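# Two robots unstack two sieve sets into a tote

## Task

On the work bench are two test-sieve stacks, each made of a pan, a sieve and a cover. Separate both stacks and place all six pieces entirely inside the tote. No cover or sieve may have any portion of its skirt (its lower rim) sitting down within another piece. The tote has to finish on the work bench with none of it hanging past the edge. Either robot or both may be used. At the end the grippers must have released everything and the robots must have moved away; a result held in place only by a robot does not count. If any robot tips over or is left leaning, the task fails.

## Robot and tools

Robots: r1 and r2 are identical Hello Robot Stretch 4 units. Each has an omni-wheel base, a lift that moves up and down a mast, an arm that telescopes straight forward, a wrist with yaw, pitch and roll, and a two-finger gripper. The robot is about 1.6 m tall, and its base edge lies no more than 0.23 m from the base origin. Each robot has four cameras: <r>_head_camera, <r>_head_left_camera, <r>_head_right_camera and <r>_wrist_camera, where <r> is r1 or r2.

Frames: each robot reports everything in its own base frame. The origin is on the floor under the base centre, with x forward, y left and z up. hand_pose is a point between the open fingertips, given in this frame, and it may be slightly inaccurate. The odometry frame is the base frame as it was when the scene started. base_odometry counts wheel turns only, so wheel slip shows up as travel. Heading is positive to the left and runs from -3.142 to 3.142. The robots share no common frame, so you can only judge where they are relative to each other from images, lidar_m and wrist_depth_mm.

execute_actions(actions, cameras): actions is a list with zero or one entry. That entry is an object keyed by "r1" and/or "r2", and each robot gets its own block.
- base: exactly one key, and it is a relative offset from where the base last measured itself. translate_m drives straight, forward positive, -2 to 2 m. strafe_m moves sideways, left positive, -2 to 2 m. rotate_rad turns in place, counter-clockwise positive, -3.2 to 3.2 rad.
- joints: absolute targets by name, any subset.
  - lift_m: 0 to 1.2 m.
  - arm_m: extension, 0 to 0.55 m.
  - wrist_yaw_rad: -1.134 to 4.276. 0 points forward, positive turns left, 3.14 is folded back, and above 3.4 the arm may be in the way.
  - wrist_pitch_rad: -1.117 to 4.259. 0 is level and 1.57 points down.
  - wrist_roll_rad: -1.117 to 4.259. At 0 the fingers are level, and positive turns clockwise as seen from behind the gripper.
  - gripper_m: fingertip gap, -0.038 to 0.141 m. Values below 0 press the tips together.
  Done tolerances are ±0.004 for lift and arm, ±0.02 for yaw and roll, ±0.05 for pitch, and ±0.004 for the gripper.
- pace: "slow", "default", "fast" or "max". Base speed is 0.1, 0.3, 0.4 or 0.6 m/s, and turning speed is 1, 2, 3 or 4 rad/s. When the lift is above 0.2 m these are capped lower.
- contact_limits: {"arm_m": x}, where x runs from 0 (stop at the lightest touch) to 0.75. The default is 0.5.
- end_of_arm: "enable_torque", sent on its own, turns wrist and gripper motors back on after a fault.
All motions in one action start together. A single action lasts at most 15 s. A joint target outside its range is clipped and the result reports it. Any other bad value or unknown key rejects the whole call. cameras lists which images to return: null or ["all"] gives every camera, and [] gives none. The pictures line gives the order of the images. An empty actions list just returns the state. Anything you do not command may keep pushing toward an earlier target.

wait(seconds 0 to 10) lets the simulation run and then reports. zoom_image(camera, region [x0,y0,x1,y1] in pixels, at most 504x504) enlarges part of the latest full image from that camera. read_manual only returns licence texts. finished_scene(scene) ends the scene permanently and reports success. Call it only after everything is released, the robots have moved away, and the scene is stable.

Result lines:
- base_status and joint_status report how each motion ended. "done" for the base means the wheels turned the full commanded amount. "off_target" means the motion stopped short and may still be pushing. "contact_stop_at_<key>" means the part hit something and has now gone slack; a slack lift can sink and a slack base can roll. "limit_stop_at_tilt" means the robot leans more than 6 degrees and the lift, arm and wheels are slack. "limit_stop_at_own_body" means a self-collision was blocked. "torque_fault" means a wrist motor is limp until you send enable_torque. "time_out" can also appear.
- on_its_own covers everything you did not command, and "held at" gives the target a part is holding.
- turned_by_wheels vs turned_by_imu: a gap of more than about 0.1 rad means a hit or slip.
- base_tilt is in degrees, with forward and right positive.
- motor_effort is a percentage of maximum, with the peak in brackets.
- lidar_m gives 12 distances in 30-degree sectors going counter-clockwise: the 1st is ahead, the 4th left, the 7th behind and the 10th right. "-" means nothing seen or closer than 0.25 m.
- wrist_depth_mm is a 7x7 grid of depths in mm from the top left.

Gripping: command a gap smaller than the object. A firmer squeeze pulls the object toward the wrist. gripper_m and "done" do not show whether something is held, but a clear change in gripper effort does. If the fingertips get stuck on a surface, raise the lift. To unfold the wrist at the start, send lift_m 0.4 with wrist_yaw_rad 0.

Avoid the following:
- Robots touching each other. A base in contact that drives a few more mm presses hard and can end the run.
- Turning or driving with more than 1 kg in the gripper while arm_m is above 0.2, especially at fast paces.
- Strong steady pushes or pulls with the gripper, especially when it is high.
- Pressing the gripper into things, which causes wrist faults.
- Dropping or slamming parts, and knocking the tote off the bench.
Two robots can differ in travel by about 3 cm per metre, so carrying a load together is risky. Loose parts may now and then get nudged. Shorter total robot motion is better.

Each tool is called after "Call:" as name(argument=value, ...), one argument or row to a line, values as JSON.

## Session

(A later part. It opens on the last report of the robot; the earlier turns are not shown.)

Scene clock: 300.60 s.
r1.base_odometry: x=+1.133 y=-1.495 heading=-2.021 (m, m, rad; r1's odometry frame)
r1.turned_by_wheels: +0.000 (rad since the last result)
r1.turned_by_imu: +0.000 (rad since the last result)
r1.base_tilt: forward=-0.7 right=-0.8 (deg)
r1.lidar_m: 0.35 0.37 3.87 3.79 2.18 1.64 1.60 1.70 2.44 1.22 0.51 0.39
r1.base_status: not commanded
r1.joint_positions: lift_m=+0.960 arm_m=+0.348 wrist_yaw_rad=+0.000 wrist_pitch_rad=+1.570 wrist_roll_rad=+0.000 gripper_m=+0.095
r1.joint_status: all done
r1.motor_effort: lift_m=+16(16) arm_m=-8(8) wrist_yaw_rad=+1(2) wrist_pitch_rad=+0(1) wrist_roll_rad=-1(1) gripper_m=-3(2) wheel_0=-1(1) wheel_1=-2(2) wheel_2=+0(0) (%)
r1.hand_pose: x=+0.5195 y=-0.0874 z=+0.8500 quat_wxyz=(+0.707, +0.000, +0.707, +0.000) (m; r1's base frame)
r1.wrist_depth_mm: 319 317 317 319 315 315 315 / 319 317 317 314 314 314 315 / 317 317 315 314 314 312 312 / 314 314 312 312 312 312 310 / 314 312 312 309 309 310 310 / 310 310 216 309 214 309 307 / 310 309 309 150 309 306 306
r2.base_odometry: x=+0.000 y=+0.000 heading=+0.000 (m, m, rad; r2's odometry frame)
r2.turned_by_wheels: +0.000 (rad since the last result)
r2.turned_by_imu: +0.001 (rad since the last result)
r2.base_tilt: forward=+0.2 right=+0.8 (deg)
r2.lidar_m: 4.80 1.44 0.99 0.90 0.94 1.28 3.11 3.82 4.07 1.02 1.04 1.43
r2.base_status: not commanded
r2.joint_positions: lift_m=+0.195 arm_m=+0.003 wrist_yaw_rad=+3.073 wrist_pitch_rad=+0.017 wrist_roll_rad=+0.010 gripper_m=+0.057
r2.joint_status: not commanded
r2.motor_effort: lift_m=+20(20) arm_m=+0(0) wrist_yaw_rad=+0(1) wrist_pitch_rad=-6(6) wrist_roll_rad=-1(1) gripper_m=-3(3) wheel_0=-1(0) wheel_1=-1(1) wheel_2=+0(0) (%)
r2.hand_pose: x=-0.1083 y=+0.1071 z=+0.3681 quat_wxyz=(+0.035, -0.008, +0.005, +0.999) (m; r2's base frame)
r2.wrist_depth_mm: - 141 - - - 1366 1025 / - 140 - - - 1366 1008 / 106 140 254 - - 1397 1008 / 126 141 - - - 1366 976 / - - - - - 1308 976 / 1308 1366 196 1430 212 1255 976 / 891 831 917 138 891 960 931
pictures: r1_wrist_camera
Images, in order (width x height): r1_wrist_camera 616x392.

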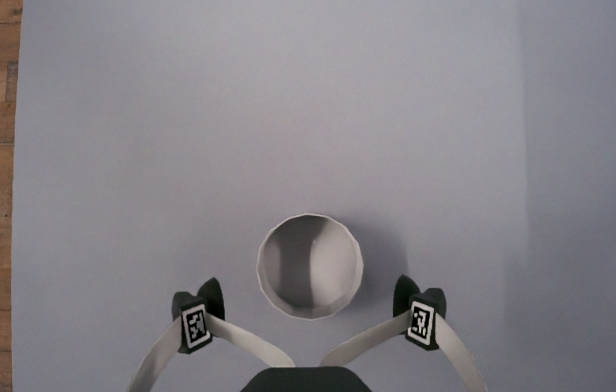

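Call:
execute_actions(
  actions=[
    {"r1":{"joints":{"lift_m":0.911},"pace":"slow"}},
  ],
  cameras=["r1_wrist_camera"],
)

Call:
execute_actions(
  actions=[
    {"r1":{"joints":{"gripper_m":0.05},"pace":"slow"}},
  ],
  cameras=[],
)

Call:
execute_actions(
  actions=[
    {"r1":{"joints":{"lift_m":1.09}}},
  ],
  cameras=["r1_wrist_camera"],
)

Call:
execute_actions(
  actions=[
    {"r1":{"base":{"strafe_m":-0.42},"joints":{"wrist_roll_rad":0.785,"arm_m":0.415}}},
  ],
  cameras=[],
)

Call:
execute_actions(
  actions=[
    {"r1":{"joints":{"lift_m":1.0},"pace":"slow"}},
  ],
  cameras=["r1_wrist_camera"],
)

Scene clock: 311.67 s.
r1.base_odometry: x=+1.133 y=-1.495 heading=-2.021 (m, m, rad; r1's odometry frame)
r1.turned_by_wheels: +0.000 (rad since the last result)
r1.turned_by_imu: +0.001 (rad since the last result)
r1.base_tilt: forward=-0.5 right=-0.9 (deg)
r1.lidar_m: 0.36 0.38 3.89 3.78 2.18 1.63 1.58 1.70 2.44 1.23 0.51 0.40
r1.base_status: not commanded
r1.joint_positions: lift_m=+0.911 arm_m=+0.348 wrist_yaw_rad=+0.000 wrist_pitch_rad=+1.570 wrist_roll_rad=+0.000 gripper_m=+0.095
r1.joint_status: all done
r1.motor_effort: lift_m=+16(19) arm_m=-8(8) wrist_yaw_rad=+2(0) wrist_pitch_rad=+1(1) wrist_roll_rad=-2(2) gripper_m=-1(3) wheel_0=-1(1) wheel_1=-2(2) wheel_2=+0(0) (%)
r1.hand_pose: x=+0.5195 y=-0.0874 z=+0.8010 quat_wxyz=(+0.707, +0.000, +0.707, +0.000) (m; r1's base frame)
r1.wrist_depth_mm: 268 268 267 267 267 266 266 / 268 267 266 266 265 265 265 / 266 266 266 265 264 264 264 / 266 265 264 264 262 264 263 / 265 264 263 262 262 260 262 / 263 263 216 259 214 260 259 / 262 262 260 150 259 259 258
r2.base_odometry: x=+0.000 y=+0.000 heading=+0.000 (m, m, rad; r2's odometry frame)
r2.turned_by_wheels: +0.000 (rad since the last result)
r2.turned_by_imu: +0.001 (rad since the last result)
r2.base_tilt: forward=+0.1 right=+0.6 (deg)
r2.lidar_m: 4.82 1.43 0.99 0.93 0.97 1.27 3.12 3.80 4.03 1.02 1.06 1.39
r2.base_status: not commanded
r2.joint_positions: lift_m=+0.195 arm_m=+0.003 wrist_yaw_rad=+3.073 wrist_pitch_rad=+0.017 wrist_roll_rad=+0.010 gripper_m=+0.057
r2.joint_status: not commanded
r2.motor_effort: lift_m=+20(20) arm_m=+0(0) wrist_yaw_rad=+2(1) wrist_pitch_rad=-6(4) wrist_roll_rad=-1(1) gripper_m=-4(3) wheel_0=-1(1) wheel_1=-1(0) wheel_2=+0(0) (%)
r2.hand_pose: x=-0.1083 y=+0.1071 z=+0.3681 quat_wxyz=(+0.035, -0.008, +0.005, +0.999) (m; r2's base frame)
r2.wrist_depth_mm: - 141 - - - 1366 991 / - 140 - - - 1366 1008 / 106 140 253 - - 1397 1008 / 126 142 - - - 1336 976 / - - - - - 1336 976 / 1308 1336 196 1366 212 1255 976 / 904 831 904 138 878 960 946
pictures: r1_wrist_camera
Images, in order (width x height): r1_wrist_camera 616x392.

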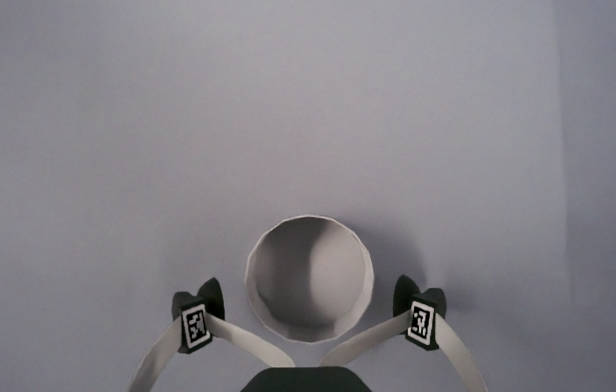

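Scene clock: 313.70 s.
r1.base_odometry: x=+1.133 y=-1.495 heading=-2.021 (m, m, rad; r1's odometry frame)
r1.turned_by_wheels: +0.000 (rad since the last result)
r1.turned_by_imu: +0.000 (rad since the last result)
r1.base_tilt: forward=-0.5 right=-0.8 (deg)
r1.lidar_m: 0.36 0.39 3.88 3.80 2.17 1.63 1.58 1.70 2.45 1.23 0.51 0.38
r1.base_status: not commanded
r1.joint_positions: lift_m=+0.911 arm_m=+0.348 wrist_yaw_rad=+0.000 wrist_pitch_rad=+1.570 wrist_roll_rad=+0.000 gripper_m=+0.050
r1.joint_status: all done
r1.motor_effort: lift_m=+16(16) arm_m=-8(8) wrist_yaw_rad=+0(0) wrist_pitch_rad=+1(0) wrist_roll_rad=-1(2) gripper_m=-12(13) wheel_0=-1(1) wheel_1=-1(1) wheel_2=+0(0) (%)
r1.hand_pose: x=+0.5195 y=-0.0874 z=+0.8010 quat_wxyz=(+0.707, +0.000, +0.707, +0.000) (m; r1's base frame)
r1.wrist_depth_mm: 270 268 267 267 265 266 266 / 267 267 266 266 265 264 265 / 267 266 265 265 264 264 263 / 266 265 264 263 263 263 262 / 264 264 263 259 262 260 260 / 263 263 214 257 213 260 259 / 263 263 259 259 259 259 257
r2.base_odometry: x=+0.000 y=+0.000 heading=+0.000 (m, m, rad; r2's odometry frame)
r2.turned_by_wheels: +0.000 (rad since the last result)
r2.turned_by_imu: +0.001 (rad since the last result)
r2.base_tilt: forward=+0.3 right=+0.7 (deg)
r2.lidar_m: 4.82 1.42 1.01 0.92 0.97 1.26 3.09 3.78 4.03 1.03 1.07 1.43
r2.base_status: not commanded
r2.joint_positions: lift_m=+0.195 arm_m=+0.003 wrist_yaw_rad=+3.073 wrist_pitch_rad=+0.017 wrist_roll_rad=+0.010 gripper_m=+0.057
r2.joint_status: not commanded
r2.motor_effort: lift_m=+20(20) arm_m=+0(0) wrist_yaw_rad=+2(1) wrist_pitch_rad=-7(4) wrist_roll_rad=-1(0) gripper_m=-3(2) wheel_0=-1(1) wheel_1=+0(0) wheel_2=+0(0) (%)
r2.hand_pose: x=-0.1083 y=+0.1071 z=+0.3681 quat_wxyz=(+0.035, -0.008, +0.005, +0.999) (m; r2's base frame)
r2.wrist_depth_mm: - 142 - - - 1366 1042 / - 140 - - - 1366 1008 / 105 140 254 - - 1366 991 / 126 141 - - - 1336 976 / - - - - - 1308 976 / 1281 1336 196 1430 212 1255 976 / 904 820 904 138 878 976 931
pictures: none
No camera images: the call's "cameras" was empty. Leave "cameras" out to get every camera's image.

Scene clock: 315.53 s.
r1.base_odometry: x=+1.133 y=-1.495 heading=-2.021 (m, m, rad; r1's odometry frame)
r1.turned_by_wheels: +0.000 (rad since the last result)
r1.turned_by_imu: +0.000 (rad since the last result)
r1.base_tilt: forward=-0.4 right=-1.0 (deg)
r1.lidar_m: 0.36 0.37 3.89 3.79 2.16 1.64 1.60 1.72 2.44 1.22 0.51 0.38
r1.base_status: not commanded
r1.joint_positions: lift_m=+1.090 arm_m=+0.348 wrist_yaw_rad=+0.000 wrist_pitch_rad=+1.570 wrist_roll_rad=+0.000 gripper_m=+0.050
r1.joint_status: all done
r1.motor_effort: lift_m=+22(25) arm_m=-8(8) wrist_yaw_rad=+1(1) wrist_pitch_rad=+1(2) wrist_roll_rad=-2(2) gripper_m=-14(16) wheel_0=-1(1) wheel_1=-2(2) wheel_2=+0(0) (%)
r1.hand_pose: x=+0.5195 y=-0.0874 z=+0.9795 quat_wxyz=(+0.707, +0.000, +0.707, +0.000) (m; r1's base frame)
r1.wrist_depth_mm: 1229 449 449 449 449 445 445 / 1229 449 449 442 442 445 445 / 1205 445 442 445 442 442 439 / 1229 442 442 442 439 439 439 / 1205 442 442 259 436 436 436 / 1182 439 214 257 213 433 433 / 1182 436 436 433 436 433 430
r2.base_odometry: x=+0.000 y=+0.000 heading=+0.000 (m, m, rad; r2's odometry frame)
r2.turned_by_wheels: +0.000 (rad since the last result)
r2.turned_by_imu: +0.001 (rad since the last result)
r2.base_tilt: forward=+0.1 right=+0.6 (deg)
r2.lidar_m: 4.83 1.44 1.02 0.92 0.95 1.28 3.09 3.83 4.02 1.03 1.06 1.43
r2.base_status: not commanded
r2.joint_positions: lift_m=+0.195 arm_m=+0.003 wrist_yaw_rad=+3.073 wrist_pitch_rad=+0.017 wrist_roll_rad=+0.010 gripper_m=+0.057
r2.joint_status: not commanded
r2.motor_effort: lift_m=+20(20) arm_m=+0(0) wrist_yaw_rad=+1(1) wrist_pitch_rad=-6(3) wrist_roll_rad=-1(1) gripper_m=-3(3) wheel_0=-1(1) wheel_1=+0(0) wheel_2=+0(0) (%)
r2.hand_pose: x=-0.1083 y=+0.1071 z=+0.3681 quat_wxyz=(+0.035, -0.008, +0.005, +0.999) (m; r2's base frame)
r2.wrist_depth_mm: - 141 - - - 1366 1025 / - 140 - - - 1366 1008 / 106 140 254 - - 1366 991 / 126 141 - - - 1336 1008 / - - - - - 1336 976 / 1281 1308 196 1430 213 1281 960 / 904 820 917 138 904 946 917
pictures: r1_wrist_camera
Images, in order (width x height): r1_wrist_camera 616x392.

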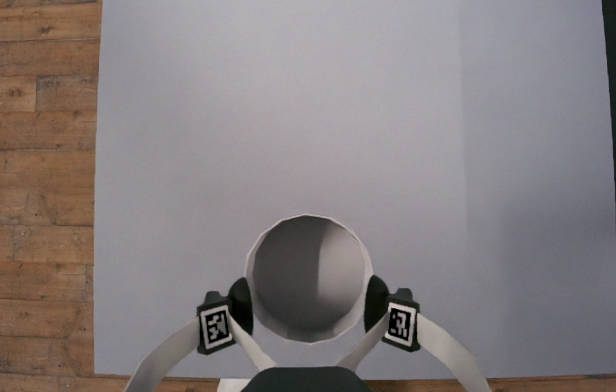

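Scene clock: 318.27 s.
r1.base_odometry: x=+0.755 y=-1.312 heading=-2.021 (m, m, rad; r1's odometry frame)
r1.turned_by_wheels: +0.000 (rad since the last result)
r1.turned_by_imu: -0.001 (rad since the last result)
r1.base_tilt: forward=-0.6 right=-0.9 (deg)
r1.lidar_m: 0.34 0.37 0.52 4.21 2.19 1.67 1.61 1.71 2.48 4.53 0.48 0.36
r1.base_status: done
r1.joint_positions: lift_m=+1.090 arm_m=+0.414 wrist_yaw_rad=+0.000 wrist_pitch_rad=+1.570 wrist_roll_rad=+0.785 gripper_m=+0.050
r1.joint_status: all done
r1.motor_effort: lift_m=+21(22) arm_m=+8(7) wrist_yaw_rad=+2(2) wrist_pitch_rad=+1(1) wrist_roll_rad=+1(10) gripper_m=-13(12) wheel_0=-2(9) wheel_1=+0(7) wheel_2=+1(0) (%)
r1.hand_pose: x=+0.5848 y=-0.0874 z=+0.9795 quat_wxyz=(+0.654, +0.270, +0.653, -0.270) (m; r1's base frame)
r1.wrist_depth_mm: 415 421 427 424 449 449 449 / 377 424 442 442 377 445 449 / 442 427 442 442 424 402 445 / 442 439 418 439 424 439 445 / 439 439 353 259 355 439 439 / 439 436 214 256 213 439 1182 / 433 433 436 349 436 436 1182
r2.base_odometry: x=+0.000 y=+0.000 heading=+0.000 (m, m, rad; r2's odometry frame)
r2.turned_by_wheels: +0.000 (rad since the last result)
r2.turned_by_imu: +0.001 (rad since the last result)
r2.base_tilt: forward=+0.2 right=+0.8 (deg)
r2.lidar_m: 4.83 1.44 1.01 0.93 0.95 1.25 3.11 3.82 4.03 1.02 1.05 1.44
r2.base_status: not commanded
r2.joint_positions: lift_m=+0.195 arm_m=+0.003 wrist_yaw_rad=+3.073 wrist_pitch_rad=+0.017 wrist_roll_rad=+0.010 gripper_m=+0.057
r2.joint_status: not commanded
r2.motor_effort: lift_m=+20(20) arm_m=+0(0) wrist_yaw_rad=+2(1) wrist_pitch_rad=-5(4) wrist_roll_rad=-1(1) gripper_m=-1(3) wheel_0=-1(1) wheel_1=+0(0) wheel_2=+0(0) (%)
r2.hand_pose: x=-0.1083 y=+0.1071 z=+0.3681 quat_wxyz=(+0.035, -0.008, +0.005, +0.999) (m; r2's base frame)
r2.wrist_depth_mm: - 141 - - - 1366 1025 / - 140 - - - 1366 1008 / 105 140 254 - - 1336 991 / 126 141 - - - 1336 976 / - - - - - 1336 976 / 1255 1308 196 1430 212 1229 976 / 904 831 904 138 904 976 946
pictures: none
No camera images: the call's "cameras" was empty. Leave "cameras" out to get every camera's image.

Scene clock: 319.90 s.
r1.base_odometry: x=+0.755 y=-1.312 heading=-2.021 (m, m, rad; r1's odometry frame)
r1.turned_by_wheels: +0.000 (rad since the last result)
r1.turned_by_imu: +0.000 (rad since the last result)
r1.base_tilt: forward=-0.5 right=-1.0 (deg)
r1.lidar_m: 0.33 0.37 0.51 4.21 2.18 1.66 1.62 1.72 2.48 4.51 0.47 0.36
r1.base_status: not commanded
r1.joint_positions: lift_m=+1.000 arm_m=+0.414 wrist_yaw_rad=+0.000 wrist_pitch_rad=+1.570 wrist_roll_rad=+0.785 gripper_m=+0.050
r1.joint_status: all done
r1.motor_effort: lift_m=+16(20) arm_m=+8(7) wrist_yaw_rad=+2(3) wrist_pitch_rad=-1(1) wrist_roll_rad=+1(1) gripper_m=-12(13) wheel_0=-1(1) wheel_1=+0(0) wheel_2=+1(1) (%)
r1.hand_pose: x=+0.5848 y=-0.0874 z=+0.8899 quat_wxyz=(+0.654, +0.270, +0.653, -0.270) (m; r1's base frame)
r1.wrist_depth_mm: 327 336 355 351 290 355 357 / 324 336 355 351 351 272 357 / 267 349 330 351 334 322 265 / 351 285 349 349 332 293 351 / 353 349 317 258 336 272 351 / 347 349 214 257 213 349 349 / 349 347 347 262 347 347 723
r2.base_odometry: x=+0.000 y=+0.000 heading=+0.000 (m, m, rad; r2's odometry frame)
r2.turned_by_wheels: +0.000 (rad since the last result)
r2.turned_by_imu: +0.001 (rad since the last result)
r2.base_tilt: forward=+0.3 right=+0.8 (deg)
r2.lidar_m: 4.83 1.44 0.98 0.92 0.96 1.29 3.12 3.79 4.04 1.02 1.05 1.40
r2.base_status: not commanded
r2.joint_positions: lift_m=+0.195 arm_m=+0.003 wrist_yaw_rad=+3.073 wrist_pitch_rad=+0.017 wrist_roll_rad=+0.010 gripper_m=+0.057
r2.joint_status: not commanded
r2.motor_effort: lift_m=+20(20) arm_m=+0(0) wrist_yaw_rad=+2(1) wrist_pitch_rad=-4(4) wrist_roll_rad=-1(1) gripper_m=-2(4) wheel_0=-1(1) wheel_1=+0(0) wheel_2=+0(0) (%)
r2.hand_pose: x=-0.1083 y=+0.1071 z=+0.3681 quat_wxyz=(+0.035, -0.008, +0.005, +0.999) (m; r2's base frame)
r2.wrist_depth_mm: - 141 - - - 1397 1008 / - 140 - - - 1366 1008 / 106 140 254 - - 1366 991 / 126 141 - - - 1336 991 / - - - - - 1308 976 / 1255 1336 196 1366 212 1229 991 / 891 831 904 138 891 960 946
pictures: r1_wrist_camera
Images, in order (width x height): r1_wrist_camera 616x392.

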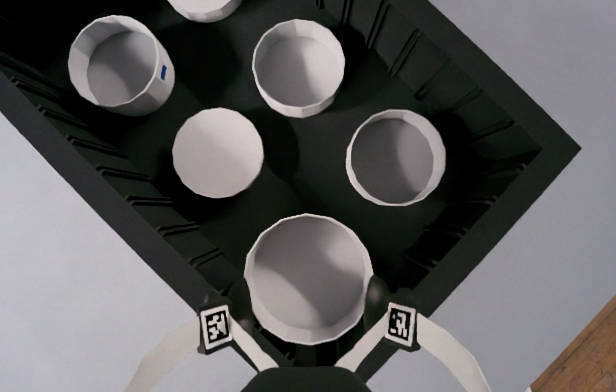

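Call:
execute_actions(
  actions=[
    {"r1":{"joints":{"lift_m":0.95},"pace":"slow"}},
  ],
  cameras=["r1_wrist_camera"],
)

Scene clock: 326.17 s.
r1.base_odometry: x=+0.755 y=-1.312 heading=-2.021 (m, m, rad; r1's odometry frame)
r1.turned_by_wheels: +0.000 (rad since the last result)
r1.turned_by_imu: +0.001 (rad since the last result)
r1.base_tilt: forward=-0.5 right=-0.8 (deg)
r1.lidar_m: 0.35 0.36 0.52 4.20 2.20 1.67 1.62 1.73 2.45 4.53 0.46 0.37
r1.base_status: not commanded
r1.joint_positions: lift_m=+0.963 arm_m=+0.414 wrist_yaw_rad=+0.001 wrist_pitch_rad=+1.563 wrist_roll_rad=+0.785 gripper_m=+0.050
r1.joint_status: lift_m contact_stop (moved -0.037 of -0.050)
r1.on_its_own: lift_m is slack since a contact_stop (your +0.950 is given up)
r1.motor_effort: lift_m=+15(16) arm_m=+7(8) wrist_yaw_rad=-1(5) wrist_pitch_rad=+19(19) wrist_roll_rad=+0(1) gripper_m=-6(13) wheel_0=+1(1) wheel_1=+0(1) wheel_2=+2(2) (%)
r1.hand_pose: x=+0.5868 y=-0.0874 z=+0.8532 quat_wxyz=(+0.656, +0.271, +0.651, -0.269) (m; r1's base frame)
r1.wrist_depth_mm: 306 307 324 322 289 236 325 / 300 306 322 320 322 259 234 / 239 322 298 320 300 298 239 / 322 277 319 317 300 289 230 / 320 232 315 314 314 236 314 / 319 319 212 310 212 314 315 / 319 315 229 250 228 314 312
r2.base_odometry: x=+0.000 y=+0.000 heading=+0.000 (m, m, rad; r2's odometry frame)
r2.turned_by_wheels: +0.000 (rad since the last result)
r2.turned_by_imu: +0.001 (rad since the last result)
r2.base_tilt: forward=+0.1 right=+1.0 (deg)
r2.lidar_m: 4.81 1.45 1.01 0.92 0.96 1.28 3.09 3.82 4.03 1.02 1.06 1.41
r2.base_status: not commanded
r2.joint_positions: lift_m=+0.195 arm_m=+0.003 wrist_yaw_rad=+3.073 wrist_pitch_rad=+0.017 wrist_roll_rad=+0.010 gripper_m=+0.057
r2.joint_status: not commanded
r2.motor_effort: lift_m=+20(20) arm_m=+0(0) wrist_yaw_rad=+1(1) wrist_pitch_rad=-6(5) wrist_roll_rad=-1(1) gripper_m=-2(4) wheel_0=-1(1) wheel_1=+0(0) wheel_2=+0(0) (%)
r2.hand_pose: x=-0.1083 y=+0.1071 z=+0.3681 quat_wxyz=(+0.035, -0.008, +0.005, +0.999) (m; r2's base frame)
r2.wrist_depth_mm: - 142 - - - 1397 1060 / - 140 - - - 1336 976 / 106 140 254 - - 1366 991 / 126 141 - - - 1366 991 / - - - - - 1336 991 / 1255 1336 196 1366 213 1255 976 / 891 842 904 138 904 946 946
pictures: r1_wrist_camera
Images, in order (width x height): r1_wrist_camera 616x392.

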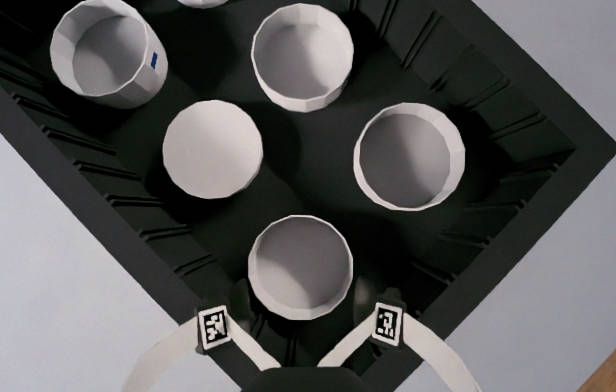

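Call:
execute_actions(
  actions=[
    {"r1":{"joints":{"lift_m":1.12},"pace":"slow"}},
  ],
  cameras=["r1_wrist_camera"],
)

Call:
execute_actions(
  actions=[
    {"r1":{"joints":{"arm_m":0.48,"gripper_m":0.09,"wrist_roll_rad":0}}},
  ],
  cameras=["r1_wrist_camera"],
)

Scene clock: 331.43 s.
r1.base_odometry: x=+0.755 y=-1.312 heading=-2.021 (m, m, rad; r1's odometry frame)
r1.turned_by_wheels: +0.000 (rad since the last result)
r1.turned_by_imu: +0.001 (rad since the last result)
r1.base_tilt: forward=-0.6 right=-0.9 (deg)
r1.lidar_m: 0.33 0.37 0.53 4.22 2.19 1.65 1.61 1.73 2.47 4.53 0.49 0.35
r1.base_status: not commanded
r1.joint_positions: lift_m=+1.120 arm_m=+0.414 wrist_yaw_rad=+0.000 wrist_pitch_rad=+1.570 wrist_roll_rad=+0.785 gripper_m=+0.050
r1.joint_status: all done
r1.motor_effort: lift_m=+22(28) arm_m=+7(7) wrist_yaw_rad=+1(2) wrist_pitch_rad=+2(13) wrist_roll_rad=+0(0) gripper_m=-5(4) wheel_0=+1(1) wheel_1=-1(0) wheel_2=+2(2) (%)
r1.hand_pose: x=+0.5850 y=-0.0874 z=+1.0095 quat_wxyz=(+0.654, +0.271, +0.653, -0.270) (m; r1's base frame)
r1.wrist_depth_mm: 477 421 455 449 477 477 480 / 418 455 469 473 424 477 477 / 477 449 473 469 452 473 473 / 473 469 449 469 452 469 473 / 469 469 418 466 436 469 469 / 469 466 214 399 213 466 1205 / 466 462 462 156 466 1008 1205
r2.base_odometry: x=+0.000 y=+0.000 heading=+0.000 (m, m, rad; r2's odometry frame)
r2.turned_by_wheels: +0.000 (rad since the last result)
r2.turned_by_imu: +0.002 (rad since the last result)
r2.base_tilt: forward=+0.2 right=+0.6 (deg)
r2.lidar_m: 4.83 1.47 0.98 0.94 0.96 1.28 3.09 3.77 4.03 1.03 1.07 1.41
r2.base_status: not commanded
r2.joint_positions: lift_m=+0.195 arm_m=+0.003 wrist_yaw_rad=+3.073 wrist_pitch_rad=+0.017 wrist_roll_rad=+0.010 gripper_m=+0.057
r2.joint_status: not commanded
r2.motor_effort: lift_m=+20(20) arm_m=+0(0) wrist_yaw_rad=+2(1) wrist_pitch_rad=-4(6) wrist_roll_rad=-1(1) gripper_m=-2(4) wheel_0=+0(1) wheel_1=+0(0) wheel_2=+0(0) (%)
r2.hand_pose: x=-0.1083 y=+0.1071 z=+0.3681 quat_wxyz=(+0.035, -0.008, +0.005, +0.999) (m; r2's base frame)
r2.wrist_depth_mm: - 141 - - - 1366 1042 / - 140 - - - 1366 1008 / 105 140 254 - - 1366 1008 / 126 141 - - - 1336 991 / - - - - - 1336 991 / 1308 1336 196 1430 213 1255 976 / 891 831 904 138 891 946 931
pictures: r1_wrist_camera
Images, in order (width x height): r1_wrist_camera 616x392.

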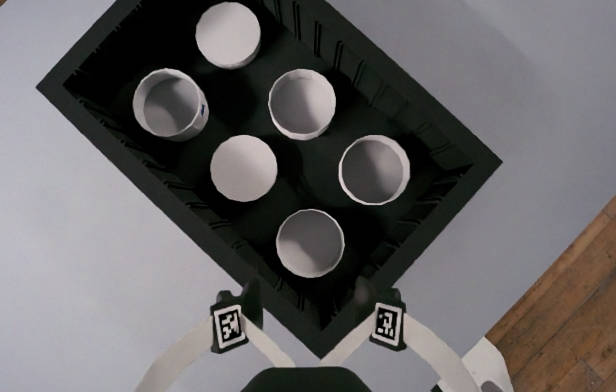

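Scene clock: 332.67 s.
r1.base_odometry: x=+0.755 y=-1.312 heading=-2.021 (m, m, rad; r1's odometry frame)
r1.turned_by_wheels: +0.000 (rad since the last result)
r1.turned_by_imu: +0.000 (rad since the last result)
r1.base_tilt: forward=-0.7 right=-0.8 (deg)
r1.lidar_m: 0.31 0.37 0.52 4.19 2.18 1.67 1.61 1.71 2.47 4.53 0.49 0.35
r1.base_status: not commanded
r1.joint_positions: lift_m=+1.120 arm_m=+0.479 wrist_yaw_rad=+0.000 wrist_pitch_rad=+1.570 wrist_roll_rad=+0.000 gripper_m=+0.090
r1.joint_status: all done
r1.motor_effort: lift_m=+22(22) arm_m=+8(8) wrist_yaw_rad=+1(0) wrist_pitch_rad=-1(2) wrist_roll_rad=-2(4) gripper_m=-2(2) wheel_0=+1(1) wheel_1=-1(1) wheel_2=+1(2) (%)
r1.hand_pose: x=+0.6498 y=-0.0874 z=+1.0095 quat_wxyz=(+0.707, +0.000, +0.707, +0.000) (m; r1's base frame)
r1.wrist_depth_mm: 480 480 477 410 418 418 477 / 480 477 477 455 452 433 477 / 480 473 477 469 469 433 469 / 473 473 477 445 466 436 466 / 473 473 473 469 466 449 466 / 473 466 218 466 213 418 462 / 466 466 466 149 392 377 462
r2.base_odometry: x=+0.000 y=+0.000 heading=+0.000 (m, m, rad; r2's odometry frame)
r2.turned_by_wheels: +0.000 (rad since the last result)
r2.turned_by_imu: +0.000 (rad since the last result)
r2.base_tilt: forward=+0.1 right=+0.8 (deg)
r2.lidar_m: 4.82 1.46 1.00 0.93 0.97 1.27 3.12 3.77 4.02 1.02 1.05 1.40
r2.base_status: not commanded
r2.joint_positions: lift_m=+0.195 arm_m=+0.003 wrist_yaw_rad=+3.073 wrist_pitch_rad=+0.017 wrist_roll_rad=+0.010 gripper_m=+0.057
r2.joint_status: not commanded
r2.motor_effort: lift_m=+20(20) arm_m=+0(0) wrist_yaw_rad=+0(0) wrist_pitch_rad=-8(6) wrist_roll_rad=-1(1) gripper_m=-4(1) wheel_0=-1(1) wheel_1=-1(0) wheel_2=+1(0) (%)
r2.hand_pose: x=-0.1083 y=+0.1071 z=+0.3681 quat_wxyz=(+0.035, -0.008, +0.005, +0.999) (m; r2's base frame)
r2.wrist_depth_mm: - 141 - - - 1366 1008 / - 140 - - - 1336 1008 / 105 140 255 - - 1397 1008 / 126 142 - - - 1397 991 / - - - - - 1336 991 / 1308 1336 196 1397 212 1229 946 / 891 831 904 138 891 960 931
pictures: r1_wrist_camera
Images, in order (width x height): r1_wrist_camera 616x392.

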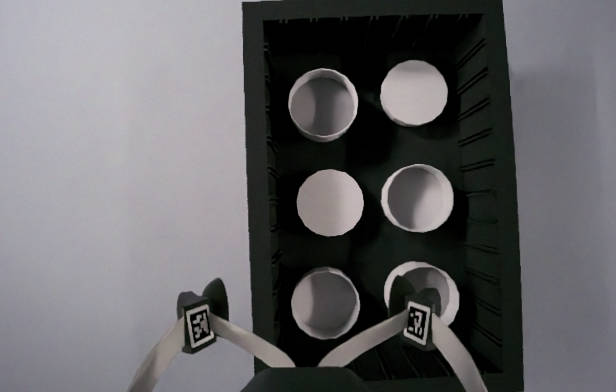

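All six parts sit inside the tote, clear of the walls. I'll back away now.

Call:
execute_actions(
  actions=[
    {"r1":{"base":{"translate_m":-0.4},"joints":{"arm_m":0.05}}},
  ],
  cameras=["r1_head_camera"],
)

Call:
finished_scene(
  scene=2,
)

Scene clock: 337.97 s.
r1.base_odometry: x=+0.929 y=-0.952 heading=-2.021 (m, m, rad; r1's odometry frame)
r1.turned_by_wheels: +0.000 (rad since the last result)
r1.turned_by_imu: +0.003 (rad since the last result)
r1.base_tilt: forward=-0.6 right=-0.9 (deg)
r1.lidar_m: 0.71 0.76 4.32 4.06 1.65 1.27 1.22 1.30 1.87 4.51 1.01 0.75
r1.base_status: done
r1.joint_positions: lift_m=+1.120 arm_m=+0.051 wrist_yaw_rad=+0.000 wrist_pitch_rad=+1.570 wrist_roll_rad=+0.000 gripper_m=+0.090
r1.joint_status: all done
r1.motor_effort: lift_m=+21(22) arm_m=-8(11) wrist_yaw_rad=+2(2) wrist_pitch_rad=-1(1) wrist_roll_rad=-1(1) gripper_m=-1(0) wheel_0=+1(3) wheel_1=+1(4) wheel_2=+0(8) (%)
r1.hand_pose: x=+0.2224 y=-0.0874 z=+1.0095 quat_wxyz=(+0.707, +0.000, +0.707, +0.000) (m; r1's base frame)
r1.wrist_depth_mm: 1255 1229 1255 1229 1255 1255 1229 / 1255 1255 1255 1229 1229 1229 1255 / 1229 1229 1229 1255 1229 1205 1255 / 1255 1255 1229 1205 1229 1229 1229 / 1255 1205 1229 1008 1205 1229 1205 / 1205 1229 219 1008 213 1229 1205 / 1205 1229 1229 149 1205 1229 1205
r2.base_odometry: x=+0.000 y=+0.000 heading=+0.000 (m, m, rad; r2's odometry frame)
r2.turned_by_wheels: +0.000 (rad since the last result)
r2.turned_by_imu: +0.002 (rad since the last result)
r2.base_tilt: forward=+0.2 right=+0.7 (deg)
r2.lidar_m: 4.81 1.46 0.99 0.92 0.96 1.27 3.12 3.82 4.02 1.03 1.05 1.45
r2.base_status: not commanded
r2.joint_positions: lift_m=+0.195 arm_m=+0.003 wrist_yaw_rad=+3.073 wrist_pitch_rad=+0.017 wrist_roll_rad=+0.010 gripper_m=+0.057
r2.joint_status: not commanded
r2.motor_effort: lift_m=+20(20) arm_m=+0(0) wrist_yaw_rad=+1(0) wrist_pitch_rad=-3(4) wrist_roll_rad=-1(1) gripper_m=-2(4) wheel_0=+0(1) wheel_1=+0(0) wheel_2=+0(0) (%)
r2.hand_pose: x=-0.1083 y=+0.1071 z=+0.3681 quat_wxyz=(+0.035, -0.008, +0.005, +0.999) (m; r2's base frame)
r2.wrist_depth_mm: - 141 - - - 1366 1025 / - 140 - - - 1366 991 / 105 140 253 - - 1336 991 / 126 141 - - - 1336 991 / - - - - - 1336 976 / 1255 1308 196 1397 212 1229 991 / 891 842 904 138 904 960 931
pictures: r1_head_camera
Images, in order (width x height): r1_head_camera 420x560.

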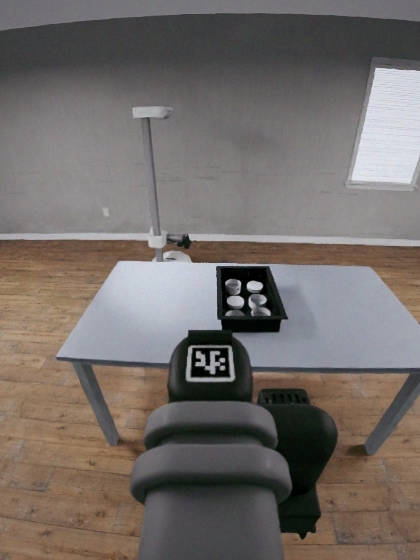

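The scene is finished: the task was done.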